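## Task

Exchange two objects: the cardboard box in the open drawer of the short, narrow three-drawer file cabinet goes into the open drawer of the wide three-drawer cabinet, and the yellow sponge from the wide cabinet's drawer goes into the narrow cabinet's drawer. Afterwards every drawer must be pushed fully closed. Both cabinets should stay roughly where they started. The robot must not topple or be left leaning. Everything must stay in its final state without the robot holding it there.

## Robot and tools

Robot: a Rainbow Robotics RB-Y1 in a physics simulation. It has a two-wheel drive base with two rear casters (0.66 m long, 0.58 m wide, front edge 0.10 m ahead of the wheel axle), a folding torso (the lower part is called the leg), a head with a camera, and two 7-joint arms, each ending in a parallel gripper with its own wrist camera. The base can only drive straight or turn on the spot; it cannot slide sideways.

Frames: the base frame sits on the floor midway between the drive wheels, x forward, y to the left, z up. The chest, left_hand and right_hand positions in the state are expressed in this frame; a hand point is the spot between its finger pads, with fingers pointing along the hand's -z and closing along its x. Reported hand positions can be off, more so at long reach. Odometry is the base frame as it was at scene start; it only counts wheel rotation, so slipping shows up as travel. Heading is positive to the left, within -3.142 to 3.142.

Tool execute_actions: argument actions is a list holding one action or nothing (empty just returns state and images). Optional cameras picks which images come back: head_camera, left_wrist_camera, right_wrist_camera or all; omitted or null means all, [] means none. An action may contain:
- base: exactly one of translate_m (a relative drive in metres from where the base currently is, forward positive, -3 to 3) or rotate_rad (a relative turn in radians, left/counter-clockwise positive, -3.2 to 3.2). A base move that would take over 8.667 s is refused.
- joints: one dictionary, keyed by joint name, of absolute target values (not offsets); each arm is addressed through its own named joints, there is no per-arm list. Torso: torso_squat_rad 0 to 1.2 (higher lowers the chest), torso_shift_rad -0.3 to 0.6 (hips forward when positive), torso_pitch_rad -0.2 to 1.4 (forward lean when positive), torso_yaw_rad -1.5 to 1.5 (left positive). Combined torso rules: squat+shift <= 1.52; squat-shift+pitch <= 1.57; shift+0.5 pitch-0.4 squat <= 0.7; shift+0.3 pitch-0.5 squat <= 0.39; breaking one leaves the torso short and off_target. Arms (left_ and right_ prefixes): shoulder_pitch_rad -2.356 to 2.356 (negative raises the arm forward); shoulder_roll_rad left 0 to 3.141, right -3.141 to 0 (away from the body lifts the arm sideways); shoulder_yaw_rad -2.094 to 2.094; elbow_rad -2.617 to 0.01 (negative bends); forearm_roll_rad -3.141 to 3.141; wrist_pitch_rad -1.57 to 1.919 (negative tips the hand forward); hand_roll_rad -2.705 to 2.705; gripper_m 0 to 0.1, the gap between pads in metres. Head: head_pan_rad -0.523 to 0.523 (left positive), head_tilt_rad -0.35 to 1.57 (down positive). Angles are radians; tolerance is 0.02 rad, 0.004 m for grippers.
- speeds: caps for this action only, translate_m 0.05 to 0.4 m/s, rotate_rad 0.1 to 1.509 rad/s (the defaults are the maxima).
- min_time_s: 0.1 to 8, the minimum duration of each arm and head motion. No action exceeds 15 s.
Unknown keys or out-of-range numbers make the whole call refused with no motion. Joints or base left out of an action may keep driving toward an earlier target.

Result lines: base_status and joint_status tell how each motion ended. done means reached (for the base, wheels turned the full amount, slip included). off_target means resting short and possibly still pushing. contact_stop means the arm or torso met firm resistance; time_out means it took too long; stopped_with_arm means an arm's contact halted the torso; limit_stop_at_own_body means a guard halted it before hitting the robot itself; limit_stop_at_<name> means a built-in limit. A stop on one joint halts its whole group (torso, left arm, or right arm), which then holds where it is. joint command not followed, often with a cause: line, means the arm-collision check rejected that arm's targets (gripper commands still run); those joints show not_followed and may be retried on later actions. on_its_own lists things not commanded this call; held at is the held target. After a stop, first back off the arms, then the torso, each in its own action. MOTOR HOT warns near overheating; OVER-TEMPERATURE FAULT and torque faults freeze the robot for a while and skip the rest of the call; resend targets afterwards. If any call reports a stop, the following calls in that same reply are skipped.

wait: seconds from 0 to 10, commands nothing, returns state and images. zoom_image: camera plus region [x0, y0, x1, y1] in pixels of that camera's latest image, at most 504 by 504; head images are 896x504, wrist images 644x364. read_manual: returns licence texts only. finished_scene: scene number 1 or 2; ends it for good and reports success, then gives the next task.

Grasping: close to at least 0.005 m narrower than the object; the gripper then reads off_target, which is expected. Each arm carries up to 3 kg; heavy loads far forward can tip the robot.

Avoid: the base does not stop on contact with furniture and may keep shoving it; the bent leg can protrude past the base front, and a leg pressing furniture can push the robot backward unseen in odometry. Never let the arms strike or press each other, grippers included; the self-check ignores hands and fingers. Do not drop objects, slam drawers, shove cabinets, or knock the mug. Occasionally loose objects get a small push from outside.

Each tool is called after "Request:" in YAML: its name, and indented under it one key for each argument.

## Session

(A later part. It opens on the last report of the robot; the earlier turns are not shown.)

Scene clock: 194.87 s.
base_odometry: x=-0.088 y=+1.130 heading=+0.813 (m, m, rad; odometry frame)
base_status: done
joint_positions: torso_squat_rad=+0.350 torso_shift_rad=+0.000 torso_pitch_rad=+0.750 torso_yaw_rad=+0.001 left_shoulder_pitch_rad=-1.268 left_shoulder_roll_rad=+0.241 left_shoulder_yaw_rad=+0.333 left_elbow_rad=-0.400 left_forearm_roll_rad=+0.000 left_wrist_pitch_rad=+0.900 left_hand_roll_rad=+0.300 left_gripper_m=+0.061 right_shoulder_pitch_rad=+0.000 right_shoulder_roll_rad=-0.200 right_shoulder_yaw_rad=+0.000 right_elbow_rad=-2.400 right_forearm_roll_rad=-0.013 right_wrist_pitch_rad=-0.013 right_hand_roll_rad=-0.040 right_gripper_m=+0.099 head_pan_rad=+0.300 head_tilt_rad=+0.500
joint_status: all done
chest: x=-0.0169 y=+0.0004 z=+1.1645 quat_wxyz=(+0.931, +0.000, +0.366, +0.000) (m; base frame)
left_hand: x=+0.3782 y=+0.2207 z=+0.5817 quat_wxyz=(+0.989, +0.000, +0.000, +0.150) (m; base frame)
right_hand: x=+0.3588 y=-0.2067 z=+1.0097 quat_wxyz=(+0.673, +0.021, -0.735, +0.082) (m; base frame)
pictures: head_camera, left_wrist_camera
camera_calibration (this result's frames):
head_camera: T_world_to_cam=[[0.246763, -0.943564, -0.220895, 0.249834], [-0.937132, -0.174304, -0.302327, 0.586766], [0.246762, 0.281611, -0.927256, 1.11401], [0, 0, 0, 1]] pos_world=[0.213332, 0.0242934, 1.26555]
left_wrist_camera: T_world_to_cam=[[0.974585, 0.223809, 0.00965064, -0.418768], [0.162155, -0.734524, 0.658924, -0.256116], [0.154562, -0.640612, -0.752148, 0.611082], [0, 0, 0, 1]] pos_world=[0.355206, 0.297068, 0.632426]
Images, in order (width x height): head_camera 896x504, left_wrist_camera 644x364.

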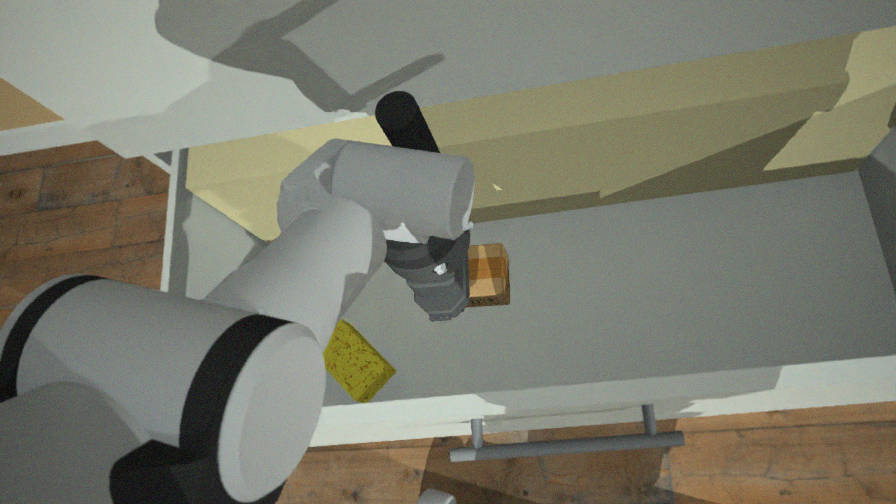

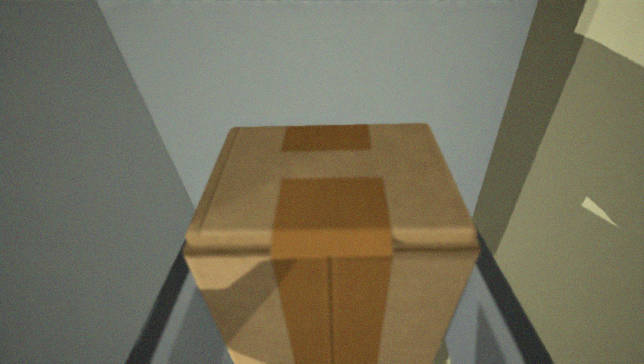

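Good. Lower to just above floor.

Request:
execute_actions:
  actions:
    - {"joints":{"torso_squat_rad":0.75}}
  cameras: ["head_camera","left_wrist_camera"]

Scene clock: 198.50 s.
base_odometry: x=-0.089 y=+1.130 heading=+0.813 (m, m, rad; odometry frame)
base_status: not commanded
joint_positions: torso_squat_rad=+0.750 torso_shift_rad=+0.000 torso_pitch_rad=+0.750 torso_yaw_rad=+0.001 left_shoulder_pitch_rad=-1.268 left_shoulder_roll_rad=+0.241 left_shoulder_yaw_rad=+0.333 left_elbow_rad=-0.400 left_forearm_roll_rad=+0.000 left_wrist_pitch_rad=+0.900 left_hand_roll_rad=+0.300 left_gripper_m=+0.061 right_shoulder_pitch_rad=+0.000 right_shoulder_roll_rad=-0.200 right_shoulder_yaw_rad=+0.000 right_elbow_rad=-2.400 right_forearm_roll_rad=-0.013 right_wrist_pitch_rad=-0.013 right_hand_roll_rad=-0.040 right_gripper_m=+0.099 head_pan_rad=+0.300 head_tilt_rad=+0.500
joint_status: all done
chest: x=-0.0169 y=+0.0003 z=+1.0191 quat_wxyz=(+0.931, +0.000, +0.366, +0.000) (m; base frame)
left_hand: x=+0.3782 y=+0.2206 z=+0.4362 quat_wxyz=(+0.989, +0.000, +0.000, +0.150) (m; base frame)
right_hand: x=+0.3588 y=-0.2068 z=+0.8643 quat_wxyz=(+0.673, +0.021, -0.735, +0.082) (m; base frame)
pictures: head_camera, left_wrist_camera
camera_calibration (this result's frames):
head_camera: T_world_to_cam=[[0.246746, -0.943564, -0.220914, 0.217696], [-0.937155, -0.174302, -0.302258, 0.542719], [0.246694, 0.281612, -0.927274, 0.979226], [0, 0, 0, 1]] pos_world=[0.213326, 0.0242457, 1.12014]
left_wrist_camera: T_world_to_cam=[[0.974586, 0.223805, 0.00960633, -0.41729], [0.162182, -0.734522, 0.658919, -0.160335], [0.154526, -0.640616, -0.752152, 0.501696], [0, 0, 0, 1]] pos_world=[0.355163, 0.297017, 0.487009]
Images, in order (width x height): head_camera 896x504, left_wrist_camera 644x364.

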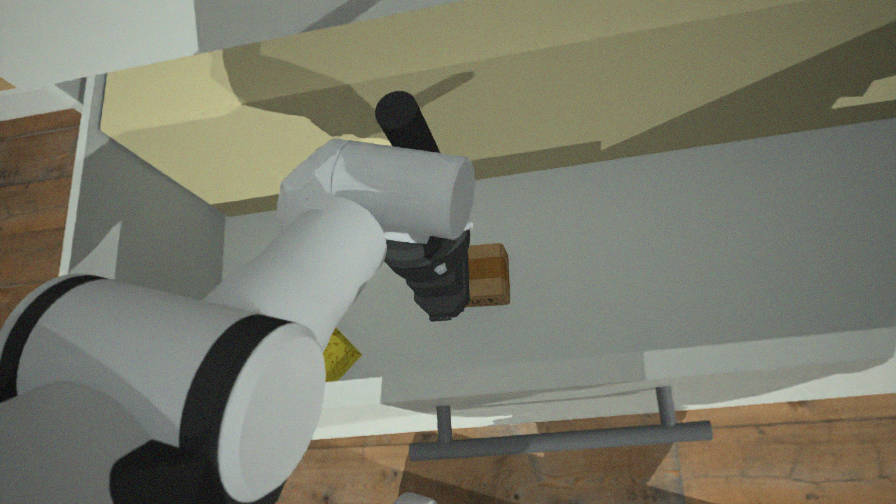

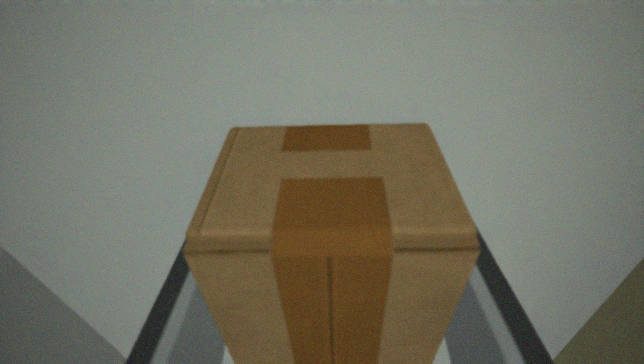

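Request:
execute_actions:
  actions:
    - {"joints":{"torso_squat_rad":0.763}}
  cameras: []

Request:
execute_actions:
  actions:
    - {"joints":{"left_gripper_m":0.1}}
  cameras: ["left_wrist_camera"]

Request:
execute_actions:
  actions:
    - {"joints":{"torso_squat_rad":0.45}}
  cameras: ["head_camera","left_wrist_camera"]

Scene clock: 202.37 s.
base_odometry: x=-0.089 y=+1.130 heading=+0.813 (m, m, rad; odometry frame)
base_status: not commanded
joint_positions: torso_squat_rad=+0.763 torso_shift_rad=+0.000 torso_pitch_rad=+0.748 torso_yaw_rad=+0.001 left_shoulder_pitch_rad=-1.271 left_shoulder_roll_rad=+0.242 left_shoulder_yaw_rad=+0.333 left_elbow_rad=-0.402 left_forearm_roll_rad=+0.000 left_wrist_pitch_rad=+0.900 left_hand_roll_rad=+0.300 left_gripper_m=+0.061 right_shoulder_pitch_rad=+0.000 right_shoulder_roll_rad=-0.200 right_shoulder_yaw_rad=+0.000 right_elbow_rad=-2.400 right_forearm_roll_rad=-0.013 right_wrist_pitch_rad=-0.013 right_hand_roll_rad=-0.040 right_gripper_m=+0.099 head_pan_rad=+0.300 head_tilt_rad=+0.500
joint_status: all done
chest: x=-0.0177 y=+0.0002 z=+1.0132 quat_wxyz=(+0.931, +0.000, +0.365, +0.000) (m; base frame)
left_hand: x=+0.3813 y=+0.2206 z=+0.4326 quat_wxyz=(+0.989, +0.000, -0.003, +0.150) (m; base frame)
right_hand: x=+0.3583 y=-0.2068 z=+0.8590 quat_wxyz=(+0.672, +0.021, -0.736, +0.082) (m; base frame)
pictures: none
No camera images: the call's "cameras" was empty. Leave "cameras" out to get every camera's image.

Scene clock: 203.47 s.
base_odometry: x=-0.089 y=+1.130 heading=+0.813 (m, m, rad; odometry frame)
base_status: not commanded
joint_positions: torso_squat_rad=+0.763 torso_shift_rad=+0.000 torso_pitch_rad=+0.750 torso_yaw_rad=+0.001 left_shoulder_pitch_rad=-1.268 left_shoulder_roll_rad=+0.241 left_shoulder_yaw_rad=+0.333 left_elbow_rad=-0.400 left_forearm_roll_rad=+0.000 left_wrist_pitch_rad=+0.900 left_hand_roll_rad=+0.300 left_gripper_m=+0.100 right_shoulder_pitch_rad=+0.000 right_shoulder_roll_rad=-0.200 right_shoulder_yaw_rad=+0.000 right_elbow_rad=-2.400 right_forearm_roll_rad=-0.013 right_wrist_pitch_rad=-0.013 right_hand_roll_rad=-0.040 right_gripper_m=+0.099 head_pan_rad=+0.300 head_tilt_rad=+0.500
joint_status: all done
chest: x=-0.0170 y=+0.0003 z=+1.0129 quat_wxyz=(+0.931, +0.000, +0.366, +0.000) (m; base frame)
left_hand: x=+0.3786 y=+0.2207 z=+0.4303 quat_wxyz=(+0.989, +0.000, +0.000, +0.150) (m; base frame)
right_hand: x=+0.3587 y=-0.2068 z=+0.8581 quat_wxyz=(+0.673, +0.021, -0.735, +0.082) (m; base frame)
pictures: left_wrist_camera
camera_calibration (this result's frames):
left_wrist_camera: T_world_to_cam=[[0.974579, 0.2238, 0.0104233, -0.417975], [0.161661, -0.73467, 0.658882, -0.156175], [0.155115, -0.640448, -0.752174, 0.496976], [0, 0, 0, 1]] pos_world=[0.355508, 0.297093, 0.48107]
Images, in order (width x height): left_wrist_camera 644x364.

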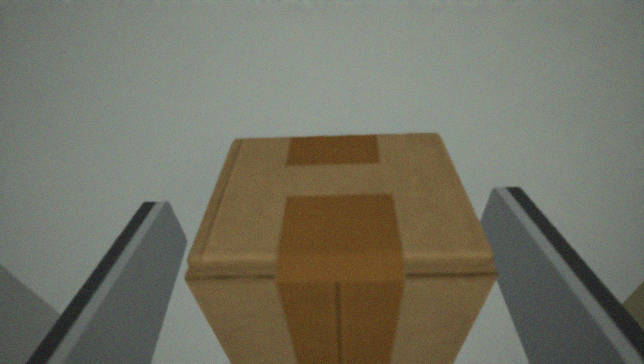

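Scene clock: 205.33 s.
base_odometry: x=-0.089 y=+1.130 heading=+0.813 (m, m, rad; odometry frame)
base_status: not commanded
joint_positions: torso_squat_rad=+0.450 torso_shift_rad=+0.000 torso_pitch_rad=+0.750 torso_yaw_rad=+0.001 left_shoulder_pitch_rad=-1.268 left_shoulder_roll_rad=+0.241 left_shoulder_yaw_rad=+0.333 left_elbow_rad=-0.400 left_forearm_roll_rad=+0.000 left_wrist_pitch_rad=+0.900 left_hand_roll_rad=+0.300 left_gripper_m=+0.100 right_shoulder_pitch_rad=+0.000 right_shoulder_roll_rad=-0.200 right_shoulder_yaw_rad=+0.000 right_elbow_rad=-2.400 right_forearm_roll_rad=-0.013 right_wrist_pitch_rad=-0.013 right_hand_roll_rad=-0.040 right_gripper_m=+0.099 head_pan_rad=+0.300 head_tilt_rad=+0.500
joint_status: all done
chest: x=-0.0169 y=+0.0003 z=+1.1372 quat_wxyz=(+0.931, +0.000, +0.366, +0.000) (m; base frame)
left_hand: x=+0.3785 y=+0.2208 z=+0.5545 quat_wxyz=(+0.989, +0.000, +0.000, +0.150) (m; base frame)
right_hand: x=+0.3588 y=-0.2067 z=+0.9824 quat_wxyz=(+0.673, +0.021, -0.735, +0.082) (m; base frame)
pictures: head_camera, left_wrist_camera
camera_calibration (this result's frames):
head_camera: T_world_to_cam=[[0.246769, -0.943536, -0.22101, 0.243887], [-0.937142, -0.174285, -0.302308, 0.57849], [0.24672, 0.281718, -0.927235, 1.08871], [0, 0, 0, 1]] pos_world=[0.213336, 0.0242272, 1.23828]
left_wrist_camera: T_world_to_cam=[[0.974581, 0.223808, 0.0100781, -0.418967], [0.161898, -0.734658, 0.658837, -0.238046], [0.154857, -0.640458, -0.752218, 0.590571], [0, 0, 0, 1]] pos_world=[0.355403, 0.297122, 0.605294]
Images, in order (width x height): head_camera 896x504, left_wrist_camera 644x364.

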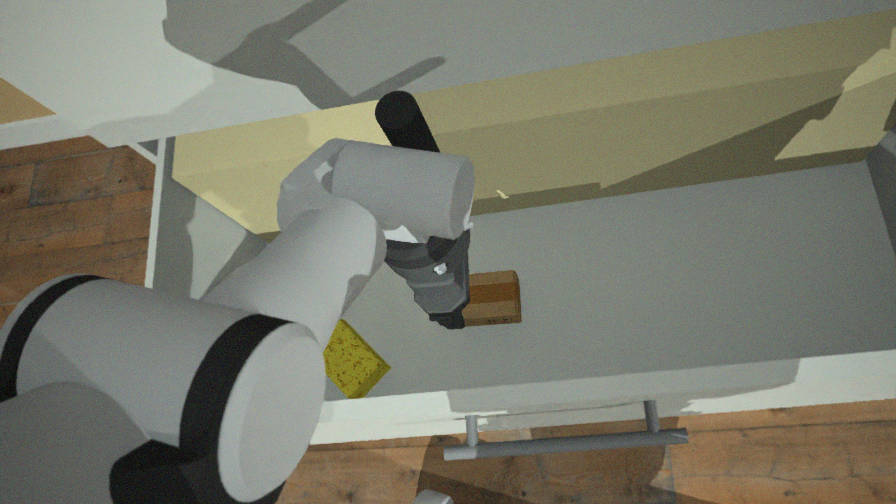

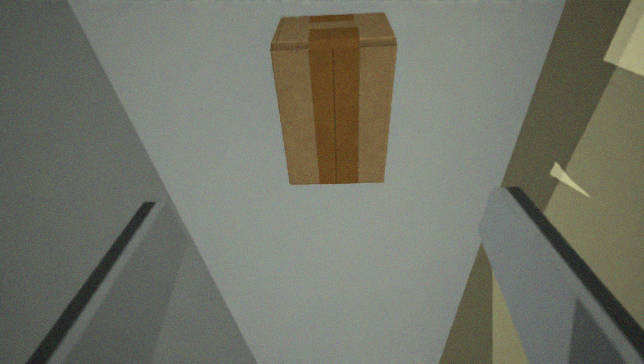

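Request:
execute_actions:
  actions:
    - {"base":{"rotate_rad":0.3},"joints":{"left_hand_roll_rad":-0.5,"torso_squat_rad":0.4}}
  cameras: []

Request:
execute_actions:
  actions:
    - {"base":{"translate_m":0.05},"joints":{"left_shoulder_pitch_rad":-1.2145,"left_shoulder_roll_rad":0.353,"left_shoulder_yaw_rad":0.558,"left_elbow_rad":-0.2,"left_wrist_pitch_rad":0.7,"left_hand_roll_rad":-1.06,"head_tilt_rad":0.6,"head_pan_rad":0.1},"min_time_s":1.0}
  cameras: ["head_camera","left_wrist_camera"]

Scene clock: 256.90 s.
base_odometry: x=-0.089 y=+1.130 heading=+1.111 (m, m, rad; odometry frame)
base_status: done
joint_positions: torso_squat_rad=+0.400 torso_shift_rad=+0.000 torso_pitch_rad=+0.750 torso_yaw_rad=+0.001 left_shoulder_pitch_rad=-1.268 left_shoulder_roll_rad=+0.241 left_shoulder_yaw_rad=+0.333 left_elbow_rad=-0.400 left_forearm_roll_rad=+0.000 left_wrist_pitch_rad=+0.900 left_hand_roll_rad=-0.500 left_gripper_m=+0.100 right_shoulder_pitch_rad=+0.000 right_shoulder_roll_rad=-0.200 right_shoulder_yaw_rad=+0.000 right_elbow_rad=-2.400 right_forearm_roll_rad=-0.013 right_wrist_pitch_rad=-0.013 right_hand_roll_rad=-0.040 right_gripper_m=+0.099 head_pan_rad=+0.300 head_tilt_rad=+0.500
joint_status: all done
chest: x=-0.0169 y=+0.0003 z=+1.1517 quat_wxyz=(+0.931, +0.000, +0.366, +0.000) (m; base frame)
left_hand: x=+0.3784 y=+0.2207 z=+0.5689 quat_wxyz=(+0.969, +0.000, +0.000, -0.247) (m; base frame)
right_hand: x=+0.3588 y=-0.2068 z=+0.9968 quat_wxyz=(+0.673, +0.021, -0.735, +0.082) (m; base frame)
pictures: none
No camera images: the call's "cameras" was empty. Leave "cameras" out to get every camera's image.

Scene clock: 258.47 s.
base_odometry: x=-0.066 y=+1.175 heading=+1.110 (m, m, rad; odometry frame)
base_status: done
joint_positions: torso_squat_rad=+0.400 torso_shift_rad=+0.000 torso_pitch_rad=+0.750 torso_yaw_rad=+0.001 left_shoulder_pitch_rad=-1.215 left_shoulder_roll_rad=+0.353 left_shoulder_yaw_rad=+0.558 left_elbow_rad=-0.200 left_forearm_roll_rad=+0.000 left_wrist_pitch_rad=+0.700 left_hand_roll_rad=-1.060 left_gripper_m=+0.100 right_shoulder_pitch_rad=+0.000 right_shoulder_roll_rad=-0.200 right_shoulder_yaw_rad=+0.000 right_elbow_rad=-2.400 right_forearm_roll_rad=-0.013 right_wrist_pitch_rad=-0.013 right_hand_roll_rad=-0.040 right_gripper_m=+0.099 head_pan_rad=+0.100 head_tilt_rad=+0.600
joint_status: all done
chest: x=-0.0169 y=+0.0004 z=+1.1517 quat_wxyz=(+0.931, +0.000, +0.366, +0.000) (m; base frame)
left_hand: x=+0.3281 y=+0.2975 z=+0.5364 quat_wxyz=(+0.921, +0.000, +0.000, -0.390) (m; base frame)
right_hand: x=+0.3588 y=-0.2067 z=+0.9968 quat_wxyz=(+0.673, +0.021, -0.735, +0.082) (m; base frame)
pictures: head_camera, left_wrist_camera
camera_calibration (this result's frames):
head_camera: T_world_to_cam=[[0.102562, -0.990493, -0.0916758, 0.100765], [-0.978497, -0.083879, -0.188434, 0.442342], [0.178953, 0.109031, -0.977798, 1.17622], [0, 0, 0, 1]] pos_world=[0.212008, 0.00866686, 1.24269]
left_wrist_camera: T_world_to_cam=[[0.640278, -0.768079, 0.00997687, 0.0179569], [-0.58201, -0.476611, 0.658868, 0.00571201], [-0.501307, -0.427665, -0.752193, 0.785918], [0, 0, 0, 1]] pos_world=[0.385813, 0.352624, 0.587219]
Images, in order (width x height): head_camera 896x504, left_wrist_camera 644x364.

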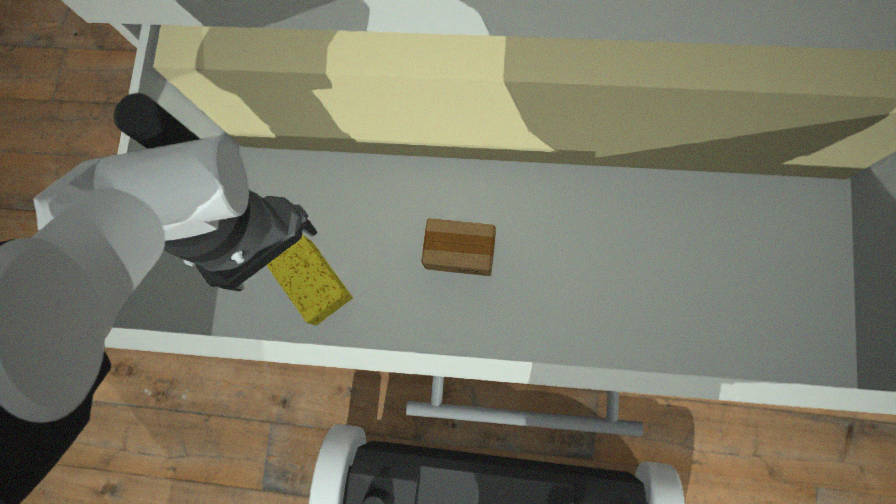

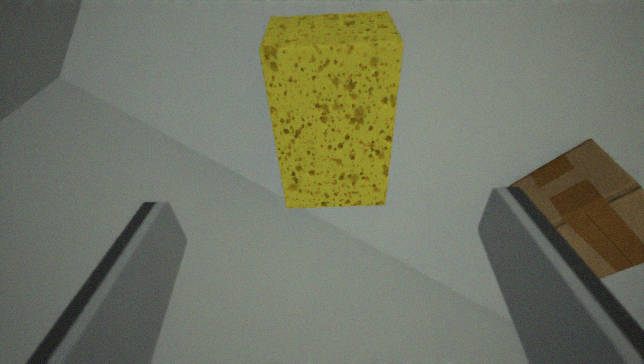

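Request:
execute_actions:
  actions:
    - {"joints":{"torso_squat_rad":0.695}}
  cameras: ["left_wrist_camera"]

Request:
execute_actions:
  actions:
    - {"joints":{"left_gripper_m":0.045}}
  cameras: ["left_wrist_camera"]

Scene clock: 266.30 s.
base_odometry: x=-0.066 y=+1.175 heading=+1.110 (m, m, rad; odometry frame)
base_status: not commanded
joint_positions: torso_squat_rad=+0.695 torso_shift_rad=+0.000 torso_pitch_rad=+0.750 torso_yaw_rad=+0.001 left_shoulder_pitch_rad=-1.215 left_shoulder_roll_rad=+0.353 left_shoulder_yaw_rad=+0.558 left_elbow_rad=-0.200 left_forearm_roll_rad=+0.000 left_wrist_pitch_rad=+0.700 left_hand_roll_rad=-1.060 left_gripper_m=+0.100 right_shoulder_pitch_rad=+0.000 right_shoulder_roll_rad=-0.200 right_shoulder_yaw_rad=+0.000 right_elbow_rad=-2.400 right_forearm_roll_rad=-0.013 right_wrist_pitch_rad=-0.013 right_hand_roll_rad=-0.040 right_gripper_m=+0.099 head_pan_rad=+0.100 head_tilt_rad=+0.600
joint_status: all done
chest: x=-0.0169 y=+0.0003 z=+1.0446 quat_wxyz=(+0.931, +0.000, +0.366, +0.000) (m; base frame)
left_hand: x=+0.3281 y=+0.2975 z=+0.4294 quat_wxyz=(+0.921, +0.000, +0.000, -0.390) (m; base frame)
right_hand: x=+0.3588 y=-0.2068 z=+0.8898 quat_wxyz=(+0.673, +0.021, -0.735, +0.082) (m; base frame)
pictures: left_wrist_camera
camera_calibration (this result's frames):
left_wrist_camera: T_world_to_cam=[[0.640278, -0.768078, 0.00999613, 0.0190077], [-0.582025, -0.476608, 0.658857, 0.076238], [-0.501289, -0.42767, -0.752202, 0.705337], [0, 0, 0, 1]] pos_world=[0.38578, 0.352586, 0.480136]
Images, in order (width x height): left_wrist_camera 644x364.

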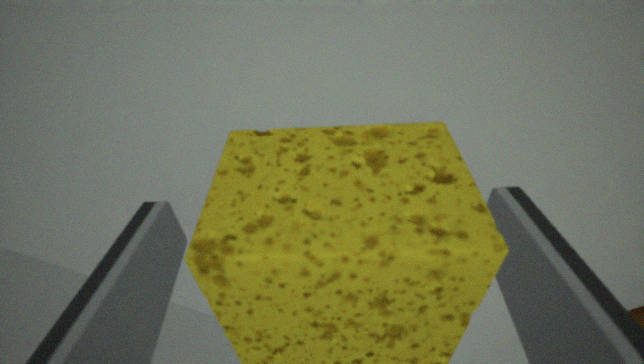

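Scene clock: 267.33 s.
base_odometry: x=-0.066 y=+1.175 heading=+1.110 (m, m, rad; odometry frame)
base_status: not commanded
joint_positions: torso_squat_rad=+0.695 torso_shift_rad=+0.000 torso_pitch_rad=+0.750 torso_yaw_rad=+0.001 left_shoulder_pitch_rad=-1.215 left_shoulder_roll_rad=+0.353 left_shoulder_yaw_rad=+0.558 left_elbow_rad=-0.200 left_forearm_roll_rad=+0.000 left_wrist_pitch_rad=+0.700 left_hand_roll_rad=-1.060 left_gripper_m=+0.061 right_shoulder_pitch_rad=+0.000 right_shoulder_roll_rad=-0.200 right_shoulder_yaw_rad=+0.000 right_elbow_rad=-2.400 right_forearm_roll_rad=-0.013 right_wrist_pitch_rad=-0.013 right_hand_roll_rad=-0.040 right_gripper_m=+0.099 head_pan_rad=+0.100 head_tilt_rad=+0.600
joint_status: left_gripper_m off_target (ended at +0.061, target +0.045)
chest: x=-0.0169 y=+0.0003 z=+1.0446 quat_wxyz=(+0.931, +0.000, +0.366, +0.000) (m; base frame)
left_hand: x=+0.3281 y=+0.2975 z=+0.4294 quat_wxyz=(+0.921, +0.000, +0.000, -0.390) (m; base frame)
right_hand: x=+0.3588 y=-0.2068 z=+0.8898 quat_wxyz=(+0.673, +0.021, -0.735, +0.082) (m; base frame)
pictures: left_wrist_camera
camera_calibration (this result's frames):
left_wrist_camera: T_world_to_cam=[[0.640279, -0.768077, 0.00999642, 0.0190072], [-0.582025, -0.476608, 0.658857, 0.0762379], [-0.501289, -0.42767, -0.752202, 0.705337], [0, 0, 0, 1]] pos_world=[0.38578, 0.352586, 0.480136]
Images, in order (width x height): left_wrist_camera 644x364.

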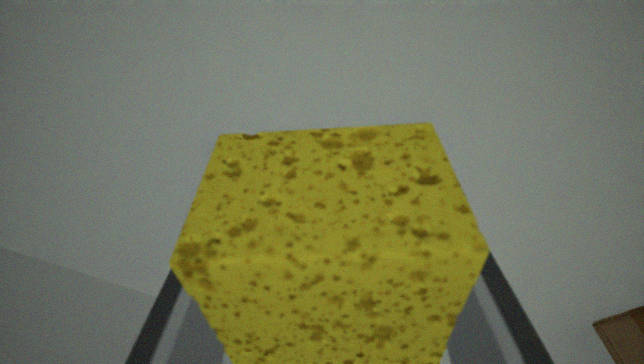

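Request:
execute_actions:
  actions:
    - {"joints":{"torso_squat_rad":0.0}}
  cameras: []

Request:
execute_actions:
  actions:
    - {"joints":{"torso_pitch_rad":0.4,"left_shoulder_pitch_rad":-1.22,"left_shoulder_roll_rad":0.225,"left_shoulder_yaw_rad":0.327,"left_elbow_rad":-0.55,"left_wrist_pitch_rad":1.35,"left_hand_roll_rad":-0.5,"head_tilt_rad":0.6,"head_pan_rad":0.0},"min_time_s":1.4}
  cameras: ["head_camera","left_wrist_camera"]

Scene clock: 278.33 s.
base_odometry: x=-0.066 y=+1.175 heading=+1.110 (m, m, rad; odometry frame)
base_status: not commanded
joint_positions: torso_squat_rad=+0.000 torso_shift_rad=+0.000 torso_pitch_rad=+0.750 torso_yaw_rad=+0.001 left_shoulder_pitch_rad=-1.215 left_shoulder_roll_rad=+0.353 left_shoulder_yaw_rad=+0.558 left_elbow_rad=-0.200 left_forearm_roll_rad=+0.000 left_wrist_pitch_rad=+0.700 left_hand_roll_rad=-1.060 left_gripper_m=+0.061 right_shoulder_pitch_rad=+0.000 right_shoulder_roll_rad=-0.200 right_shoulder_yaw_rad=+0.000 right_elbow_rad=-2.400 right_forearm_roll_rad=-0.013 right_wrist_pitch_rad=-0.013 right_hand_roll_rad=-0.040 right_gripper_m=+0.099 head_pan_rad=+0.100 head_tilt_rad=+0.600
joint_status: all done
chest: x=-0.0168 y=+0.0004 z=+1.2069 quat_wxyz=(+0.931, +0.000, +0.366, +0.000) (m; base frame)
left_hand: x=+0.3281 y=+0.2976 z=+0.5916 quat_wxyz=(+0.921, +0.000, +0.000, -0.390) (m; base frame)
right_hand: x=+0.3588 y=-0.2067 z=+1.0520 quat_wxyz=(+0.673, +0.021, -0.735, +0.082) (m; base frame)
pictures: none
No camera images: the call's "cameras" was empty. Leave "cameras" out to get every camera's image.

Scene clock: 280.27 s.
base_odometry: x=-0.066 y=+1.175 heading=+1.110 (m, m, rad; odometry frame)
base_status: not commanded
joint_positions: torso_squat_rad=+0.000 torso_shift_rad=+0.000 torso_pitch_rad=+0.400 torso_yaw_rad=+0.001 left_shoulder_pitch_rad=-1.220 left_shoulder_roll_rad=+0.225 left_shoulder_yaw_rad=+0.327 left_elbow_rad=-0.550 left_forearm_roll_rad=+0.000 left_wrist_pitch_rad=+1.350 left_hand_roll_rad=-0.500 left_gripper_m=+0.061 right_shoulder_pitch_rad=+0.000 right_shoulder_roll_rad=-0.200 right_shoulder_yaw_rad=+0.000 right_elbow_rad=-2.400 right_forearm_roll_rad=-0.013 right_wrist_pitch_rad=-0.013 right_hand_roll_rad=-0.040 right_gripper_m=+0.099 head_pan_rad=+0.000 head_tilt_rad=+0.600
joint_status: all done
chest: x=-0.1073 y=+0.0004 z=+1.2655 quat_wxyz=(+0.980, +0.000, +0.199, +0.000) (m; base frame)
left_hand: x=+0.3862 y=+0.2210 z=+0.8521 quat_wxyz=(+0.969, +0.000, +0.000, -0.247) (m; base frame)
right_hand: x=+0.2987 y=-0.2066 z=+1.2489 quat_wxyz=(+0.535, +0.006, -0.841, +0.084) (m; base frame)
pictures: head_camera, left_wrist_camera
camera_calibration (this result's frames):
head_camera: T_world_to_cam=[[0.0361975, -0.999271, -0.0121605, 0.0149598], [-0.859515, -0.0249225, -0.510503, 0.79574], [0.509828, 0.028931, -0.85979, 1.18979], [0, 0, 0, 1]] pos_world=[0.0768226, 0.000358976, 1.42938]
left_wrist_camera: T_world_to_cam=[[0.839493, -0.54328, 0.00997919, -0.207819], [-0.414189, -0.627915, 0.658916, -0.236396], [-0.35171, -0.557289, -0.75215, 0.99058], [0, 0, 0, 1]] pos_world=[0.424946, 0.290698, 0.902904]
Images, in order (width x height): head_camera 896x504, left_wrist_camera 644x364.

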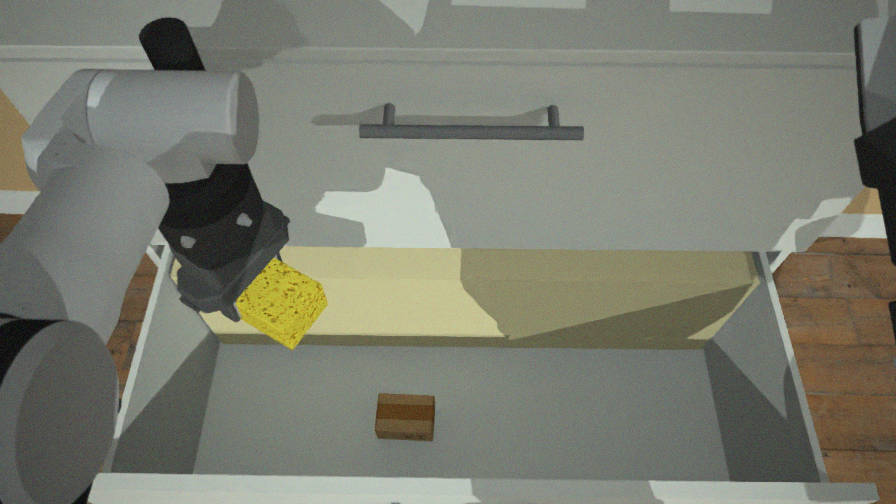

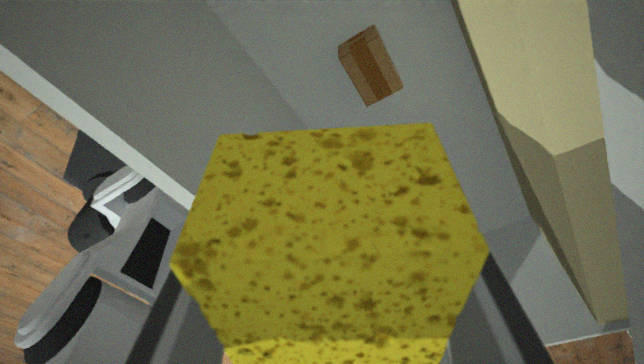

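Request:
execute_actions:
  actions:
    - {"base":{"translate_m":-0.45}}
  cameras: []

Request:
execute_actions:
  actions:
    - {"joints":{"torso_squat_rad":0.7,"left_shoulder_pitch_rad":-0.731,"left_shoulder_roll_rad":0.084,"left_shoulder_yaw_rad":0.23,"left_elbow_rad":-1.05,"left_wrist_pitch_rad":1.35,"left_hand_roll_rad":0,"right_shoulder_pitch_rad":-0.93,"right_shoulder_roll_rad":-0.135,"right_shoulder_yaw_rad":-0.278,"right_elbow_rad":-0.4,"right_forearm_roll_rad":0,"right_wrist_pitch_rad":-0.1,"right_hand_roll_rad":0,"right_gripper_m":0,"head_tilt_rad":0.35}}
  cameras: ["head_camera"]

Scene clock: 290.17 s.
base_odometry: x=-0.267 y=+0.772 heading=+1.107 (m, m, rad; odometry frame)
base_status: done
joint_positions: torso_squat_rad=+0.000 torso_shift_rad=+0.000 torso_pitch_rad=+0.400 torso_yaw_rad=+0.001 left_shoulder_pitch_rad=-1.220 left_shoulder_roll_rad=+0.225 left_shoulder_yaw_rad=+0.327 left_elbow_rad=-0.550 left_forearm_roll_rad=+0.000 left_wrist_pitch_rad=+1.350 left_hand_roll_rad=-0.500 left_gripper_m=+0.061 right_shoulder_pitch_rad=+0.000 right_shoulder_roll_rad=-0.200 right_shoulder_yaw_rad=+0.000 right_elbow_rad=-2.400 right_forearm_roll_rad=-0.013 right_wrist_pitch_rad=-0.013 right_hand_roll_rad=-0.040 right_gripper_m=+0.099 head_pan_rad=+0.000 head_tilt_rad=+0.600
joint_status: not commanded
chest: x=-0.1073 y=+0.0004 z=+1.2655 quat_wxyz=(+0.980, +0.000, +0.199, +0.000) (m; base frame)
left_hand: x=+0.3862 y=+0.2209 z=+0.8521 quat_wxyz=(+0.969, +0.000, +0.000, -0.247) (m; base frame)
right_hand: x=+0.2987 y=-0.2067 z=+1.2489 quat_wxyz=(+0.535, +0.006, -0.841, +0.084) (m; base frame)
pictures: none
No camera images: the call's "cameras" was empty. Leave "cameras" out to get every camera's image.

Scene clock: 293.33 s.
base_odometry: x=-0.267 y=+0.772 heading=+1.107 (m, m, rad; odometry frame)
base_status: not commanded
joint_positions: torso_squat_rad=+0.700 torso_shift_rad=+0.000 torso_pitch_rad=+0.400 torso_yaw_rad=+0.001 left_shoulder_pitch_rad=-0.731 left_shoulder_roll_rad=+0.084 left_shoulder_yaw_rad=+0.230 left_elbow_rad=-1.050 left_forearm_roll_rad=+0.000 left_wrist_pitch_rad=+1.350 left_hand_roll_rad=+0.000 left_gripper_m=+0.061 right_shoulder_pitch_rad=-0.930 right_shoulder_roll_rad=-0.135 right_shoulder_yaw_rad=-0.278 right_elbow_rad=-0.400 right_forearm_roll_rad=+0.000 right_wrist_pitch_rad=-0.100 right_hand_roll_rad=+0.000 right_gripper_m=+0.000 head_pan_rad=+0.000 head_tilt_rad=+0.350
joint_status: all done
chest: x=-0.1074 y=+0.0004 z=+1.1009 quat_wxyz=(+0.980, +0.000, +0.199, +0.000) (m; base frame)
left_hand: x=+0.2780 y=+0.2202 z=+0.6032 quat_wxyz=(+1.000, +0.000, +0.000, +0.000) (m; base frame)
right_hand: x=+0.4590 y=-0.2197 z=+0.6396 quat_wxyz=(+0.877, +0.000, -0.480, +0.000) (m; base frame)
pictures: head_camera
camera_calibration (this result's frames):
head_camera: T_world_to_cam=[[0.0382101, -0.999265, -0.00296764, 0.00119546], [-0.706503, -0.0249149, -0.707271, 0.964282], [0.706678, 0.0291215, -0.706936, 0.854958], [0, 0, 0, 1]] pos_world=[0.0770429, 0.000321902, 1.28641]
Images, in order (width x height): head_camera 896x504.

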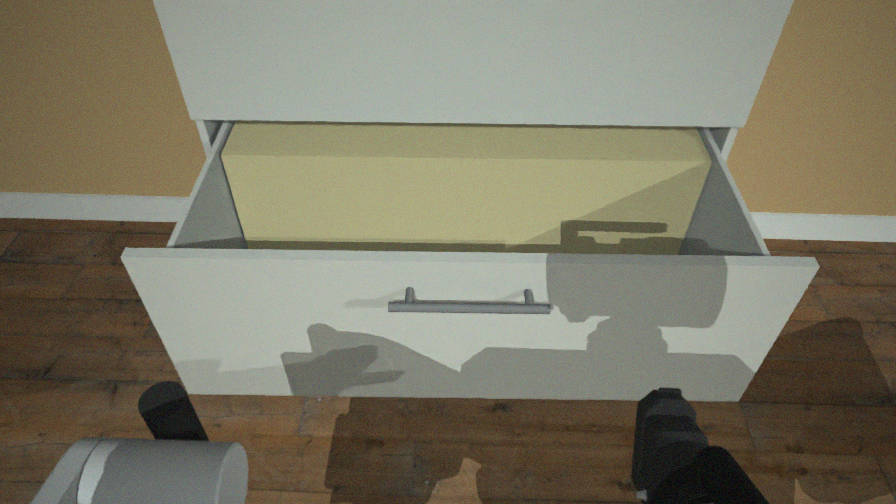

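Request:
execute_actions:
  actions:
    - {"base":{"translate_m":0.42},"speeds":{"translate_m":0.08}}
  cameras: ["head_camera","right_wrist_camera"]

Scene clock: 301.90 s.
base_odometry: x=-0.079 y=+1.148 heading=+1.106 (m, m, rad; odometry frame)
base_status: done
joint_positions: torso_squat_rad=+0.700 torso_shift_rad=+0.000 torso_pitch_rad=+0.400 torso_yaw_rad=+0.001 left_shoulder_pitch_rad=-0.731 left_shoulder_roll_rad=+0.084 left_shoulder_yaw_rad=+0.230 left_elbow_rad=-1.050 left_forearm_roll_rad=+0.000 left_wrist_pitch_rad=+1.350 left_hand_roll_rad=+0.000 left_gripper_m=+0.061 right_shoulder_pitch_rad=-0.930 right_shoulder_roll_rad=-0.135 right_shoulder_yaw_rad=-0.278 right_elbow_rad=-0.400 right_forearm_roll_rad=+0.000 right_wrist_pitch_rad=-0.100 right_hand_roll_rad=+0.000 right_gripper_m=+0.000 head_pan_rad=+0.000 head_tilt_rad=+0.350
joint_status: not commanded
chest: x=-0.1073 y=+0.0004 z=+1.1009 quat_wxyz=(+0.980, +0.000, +0.199, +0.000) (m; base frame)
left_hand: x=+0.2780 y=+0.2202 z=+0.6032 quat_wxyz=(+1.000, +0.000, +0.000, +0.000) (m; base frame)
right_hand: x=+0.4588 y=-0.2195 z=+0.6393 quat_wxyz=(+0.878, +0.000, -0.479, +0.000) (m; base frame)
pictures: head_camera, right_wrist_camera
camera_calibration (this result's frames):
head_camera: T_world_to_cam=[[0.0381595, -0.999267, -0.00297709, 0.00118996], [-0.706632, -0.0248778, -0.707144, 0.964187], [0.706552, 0.029088, -0.707064, 0.855006], [0, 0, 0, 1]] pos_world=[0.0771742, 0.000305484, 1.28637]
right_wrist_camera: T_world_to_cam=[[-0.559755, 0.000015569, -0.828658, 0.78583], [-0.559538, 0.737597, 0.377979, 0.203453], [0.611221, 0.675241, -0.412865, 0.218891], [0, 0, 0, 1]] pos_world=[0.419921, -0.297883, 0.664655]
Images, in order (width x height): head_camera 896x504, right_wrist_camera 644x364.

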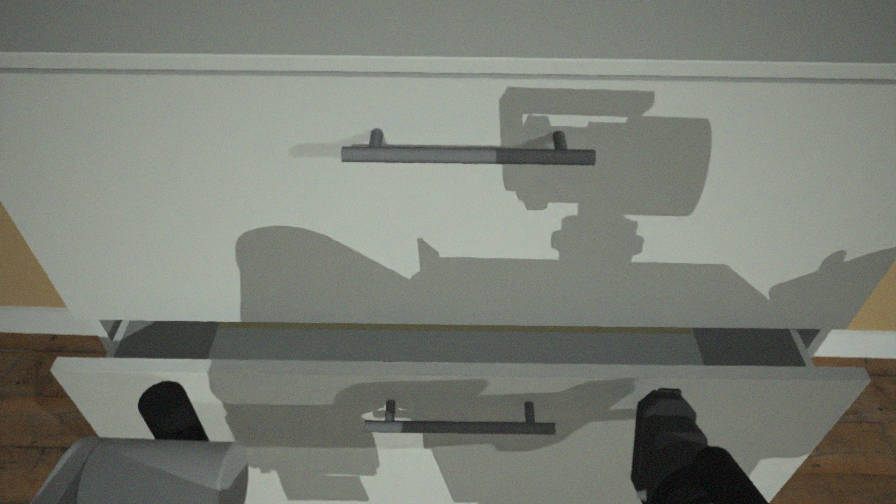

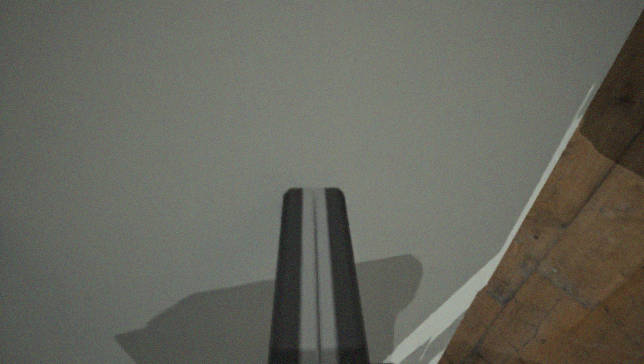

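Request:
execute_actions:
  actions:
    - {"base":{"translate_m":0.055},"speeds":{"translate_m":0.05}}
  cameras: ["head_camera"]

Scene clock: 307.97 s.
base_odometry: x=-0.054 y=+1.197 heading=+1.105 (m, m, rad; odometry frame)
base_status: done
joint_positions: torso_squat_rad=+0.700 torso_shift_rad=+0.000 torso_pitch_rad=+0.400 torso_yaw_rad=+0.001 left_shoulder_pitch_rad=-0.731 left_shoulder_roll_rad=+0.084 left_shoulder_yaw_rad=+0.230 left_elbow_rad=-1.050 left_forearm_roll_rad=+0.000 left_wrist_pitch_rad=+1.350 left_hand_roll_rad=+0.000 left_gripper_m=+0.061 right_shoulder_pitch_rad=-0.930 right_shoulder_roll_rad=-0.135 right_shoulder_yaw_rad=-0.278 right_elbow_rad=-0.400 right_forearm_roll_rad=+0.000 right_wrist_pitch_rad=-0.100 right_hand_roll_rad=+0.000 right_gripper_m=+0.000 head_pan_rad=+0.000 head_tilt_rad=+0.350
joint_status: not commanded
chest: x=-0.1074 y=+0.0004 z=+1.1009 quat_wxyz=(+0.980, +0.000, +0.199, +0.000) (m; base frame)
left_hand: x=+0.2780 y=+0.2202 z=+0.6032 quat_wxyz=(+1.000, +0.000, +0.000, +0.000) (m; base frame)
right_hand: x=+0.4587 y=-0.2195 z=+0.6393 quat_wxyz=(+0.878, +0.000, -0.479, +0.000) (m; base frame)
pictures: head_camera
camera_calibration (this result's frames):
head_camera: T_world_to_cam=[[0.0381297, -0.999268, -0.00296415, 0.00117414], [-0.706542, -0.0248621, -0.707235, 0.964245], [0.706643, 0.029061, -0.706973, 0.854976], [0, 0, 0, 1]] pos_world=[0.0770713, 0.000299995, 1.28639]
Images, in order (width x height): head_camera 896x504.

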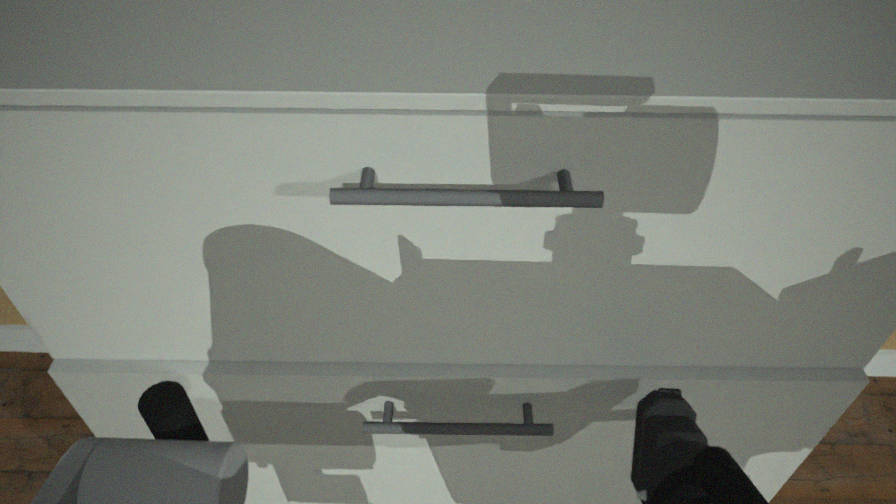

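Request:
zoom_image:
  camera: "head_camera"
  region: [700, 300, 896, 420]

Request:
zoom_image:
  camera: "head_camera"
  region: [0, 300, 196, 420]

Region (700, 300, 896, 420) of head_camera's 896x504 image, scaled by 2.571, with more detail than that image has; it fills the top 309 rows of this view, and the rest is white.

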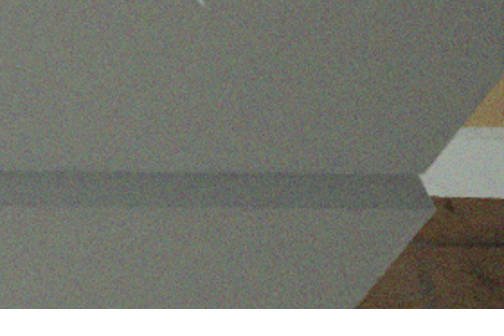

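Region (0, 300, 196, 420) of head_camera's 896x504 image, scaled by 2.571, with more detail than that image has; it fills the top 309 rows of this view, and the rest is white.

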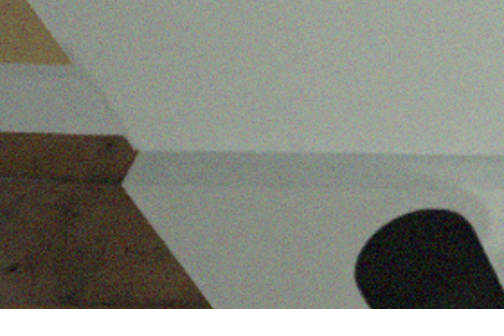

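Request:
execute_actions:
  actions:
    - {"base":{"translate_m":0.02},"speeds":{"translate_m":0.05}}
  cameras: ["head_camera"]

Request:
zoom_image:
  camera: "head_camera"
  region: [700, 300, 896, 420]

Request:
zoom_image:
  camera: "head_camera"
  region: [0, 300, 196, 420]

Scene clock: 315.47 s.
base_odometry: x=-0.045 y=+1.215 heading=+1.104 (m, m, rad; odometry frame)
base_status: done
joint_positions: torso_squat_rad=+0.700 torso_shift_rad=+0.000 torso_pitch_rad=+0.400 torso_yaw_rad=+0.000 left_shoulder_pitch_rad=-0.731 left_shoulder_roll_rad=+0.084 left_shoulder_yaw_rad=+0.230 left_elbow_rad=-1.050 left_forearm_roll_rad=+0.000 left_wrist_pitch_rad=+1.350 left_hand_roll_rad=+0.000 left_gripper_m=+0.061 right_shoulder_pitch_rad=-0.928 right_shoulder_roll_rad=-0.135 right_shoulder_yaw_rad=-0.278 right_elbow_rad=-0.399 right_forearm_roll_rad=+0.000 right_wrist_pitch_rad=-0.099 right_hand_roll_rad=+0.000 right_gripper_m=+0.000 head_pan_rad=+0.000 head_tilt_rad=+0.350
joint_status: not commanded
chest: x=-0.1073 y=+0.0004 z=+1.1009 quat_wxyz=(+0.980, +0.000, +0.199, +0.000) (m; base frame)
left_hand: x=+0.2780 y=+0.2201 z=+0.6032 quat_wxyz=(+1.000, +0.000, +0.000, +0.000) (m; base frame)
right_hand: x=+0.4571 y=-0.2199 z=+0.6376 quat_wxyz=(+0.879, +0.000, -0.478, +0.000) (m; base frame)
pictures: head_camera
camera_calibration (this result's frames):
head_camera: T_world_to_cam=[[0.0380554, -0.999271, -0.0029549, 0.00115023], [-0.706602, -0.0248185, -0.707176, 0.964176], [0.706587, 0.0289998, -0.707032, 0.855023], [0, 0, 0, 1]] pos_world=[0.0770966, 0.000283281, 1.28637]
Images, in order (width x height): head_camera 896x504.

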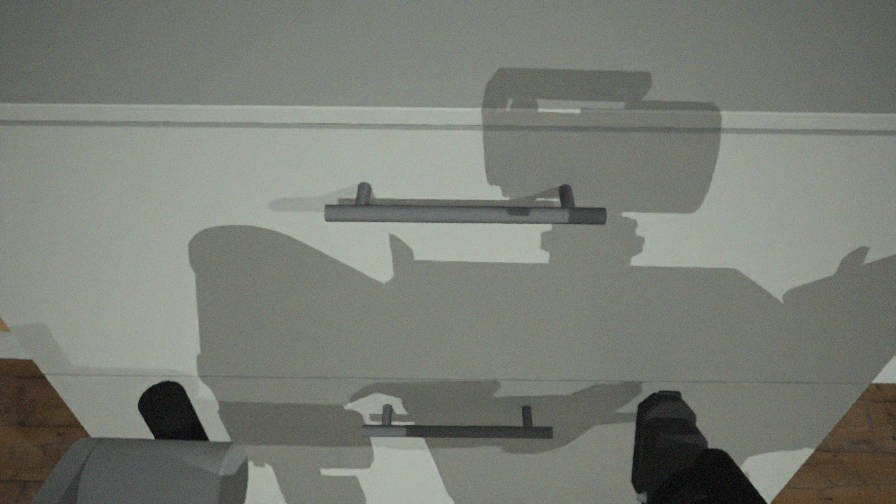

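Region (700, 300, 896, 420) of head_camera's 896x504 image, scaled by 2.571, with more detail than that image has; it fills the top 309 rows of this view, and the rest is white.

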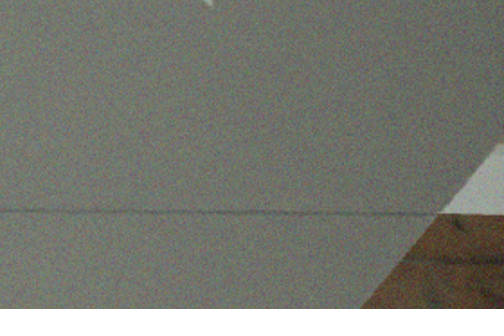

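Region (0, 300, 196, 420) of head_camera's 896x504 image, scaled by 2.571, with more detail than that image has; it fills the top 309 rows of this view, and the rest is white.

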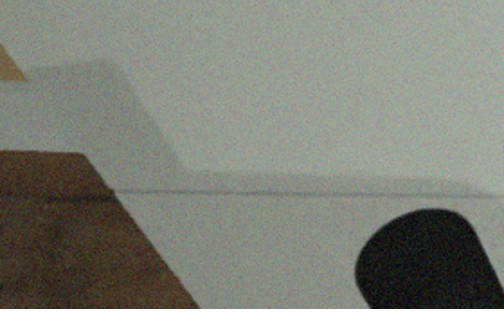

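Request:
execute_actions:
  actions:
    - {"base":{"translate_m":-0.5},"joints":{"torso_squat_rad":0.0}}
  cameras: ["head_camera"]

Request:
execute_actions:
  actions:
    - {"base":{"rotate_rad":-2.465},"joints":{"right_shoulder_pitch_rad":0,"right_shoulder_roll_rad":-0.2,"right_shoulder_yaw_rad":0,"right_elbow_rad":-2.4,"right_wrist_pitch_rad":0,"head_tilt_rad":0.2}}
  cameras: ["head_camera"]

Scene clock: 325.13 s.
base_odometry: x=-0.271 y=+0.768 heading=+1.102 (m, m, rad; odometry frame)
base_status: done
joint_positions: torso_squat_rad=+0.000 torso_shift_rad=+0.000 torso_pitch_rad=+0.400 torso_yaw_rad=+0.001 left_shoulder_pitch_rad=-0.731 left_shoulder_roll_rad=+0.084 left_shoulder_yaw_rad=+0.230 left_elbow_rad=-1.050 left_forearm_roll_rad=+0.000 left_wrist_pitch_rad=+1.350 left_hand_roll_rad=+0.000 left_gripper_m=+0.061 right_shoulder_pitch_rad=-0.930 right_shoulder_roll_rad=-0.135 right_shoulder_yaw_rad=-0.278 right_elbow_rad=-0.400 right_forearm_roll_rad=+0.000 right_wrist_pitch_rad=-0.100 right_hand_roll_rad=+0.000 right_gripper_m=+0.000 head_pan_rad=+0.000 head_tilt_rad=+0.350
joint_status: all done
chest: x=-0.1073 y=+0.0004 z=+1.2655 quat_wxyz=(+0.980, +0.000, +0.199, +0.000) (m; base frame)
left_hand: x=+0.2780 y=+0.2202 z=+0.7678 quat_wxyz=(+1.000, +0.000, +0.000, +0.000) (m; base frame)
right_hand: x=+0.4589 y=-0.2194 z=+0.8040 quat_wxyz=(+0.878, +0.000, -0.479, +0.000) (m; base frame)
pictures: head_camera
camera_calibration (this result's frames):
head_camera: T_world_to_cam=[[0.0381537, -0.999267, -0.00298877, 0.00174204], [-0.706601, -0.024864, -0.707175, 1.08064], [0.706583, 0.0290932, -0.707032, 0.971346], [0, 0, 0, 1]] pos_world=[0.0771771, 0.000350246, 1.45098]
Images, in order (width x height): head_camera 896x504.

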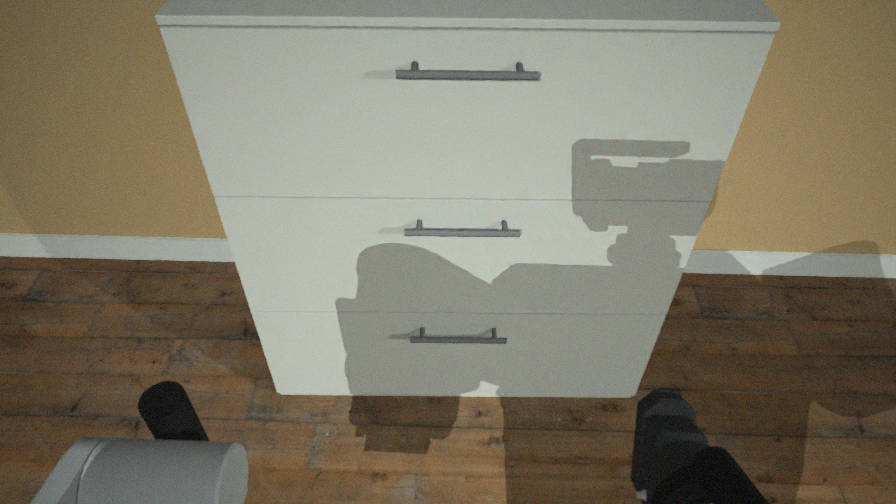

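Scene clock: 329.93 s.
base_odometry: x=-0.271 y=+0.768 heading=-1.363 (m, m, rad; odometry frame)
base_status: done
joint_positions: torso_squat_rad=+0.000 torso_shift_rad=+0.000 torso_pitch_rad=+0.400 torso_yaw_rad=+0.001 left_shoulder_pitch_rad=-0.731 left_shoulder_roll_rad=+0.084 left_shoulder_yaw_rad=+0.230 left_elbow_rad=-1.050 left_forearm_roll_rad=+0.000 left_wrist_pitch_rad=+1.350 left_hand_roll_rad=+0.000 left_gripper_m=+0.061 right_shoulder_pitch_rad=+0.000 right_shoulder_roll_rad=-0.200 right_shoulder_yaw_rad=+0.000 right_elbow_rad=-2.400 right_forearm_roll_rad=+0.000 right_wrist_pitch_rad=+0.000 right_hand_roll_rad=+0.000 right_gripper_m=+0.000 head_pan_rad=+0.000 head_tilt_rad=+0.200
joint_status: all done
chest: x=-0.1074 y=+0.0004 z=+1.2655 quat_wxyz=(+0.980, +0.000, +0.199, +0.000) (m; base frame)
left_hand: x=+0.2780 y=+0.2203 z=+0.7679 quat_wxyz=(+1.000, +0.000, +0.000, +0.000) (m; base frame)
right_hand: x=+0.2999 y=-0.2071 z=+1.2464 quat_wxyz=(+0.537, -0.017, -0.837, +0.099) (m; base frame)
pictures: head_camera
camera_calibration (this result's frames):
head_camera: T_world_to_cam=[[0.0382463, -0.999265, 0.00268749, -0.00641461], [-0.592861, -0.0248562, -0.804921, 1.22249], [0.804396, 0.0291919, -0.593376, 0.808564], [0, 0, 0, 1]] pos_world=[0.074607, 0.000373069, 1.46381]
Images, in order (width x height): head_camera 896x504.

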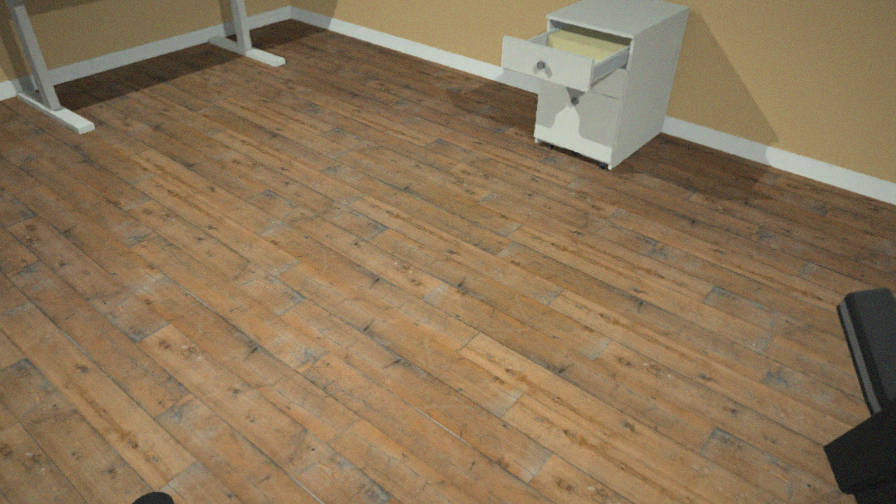

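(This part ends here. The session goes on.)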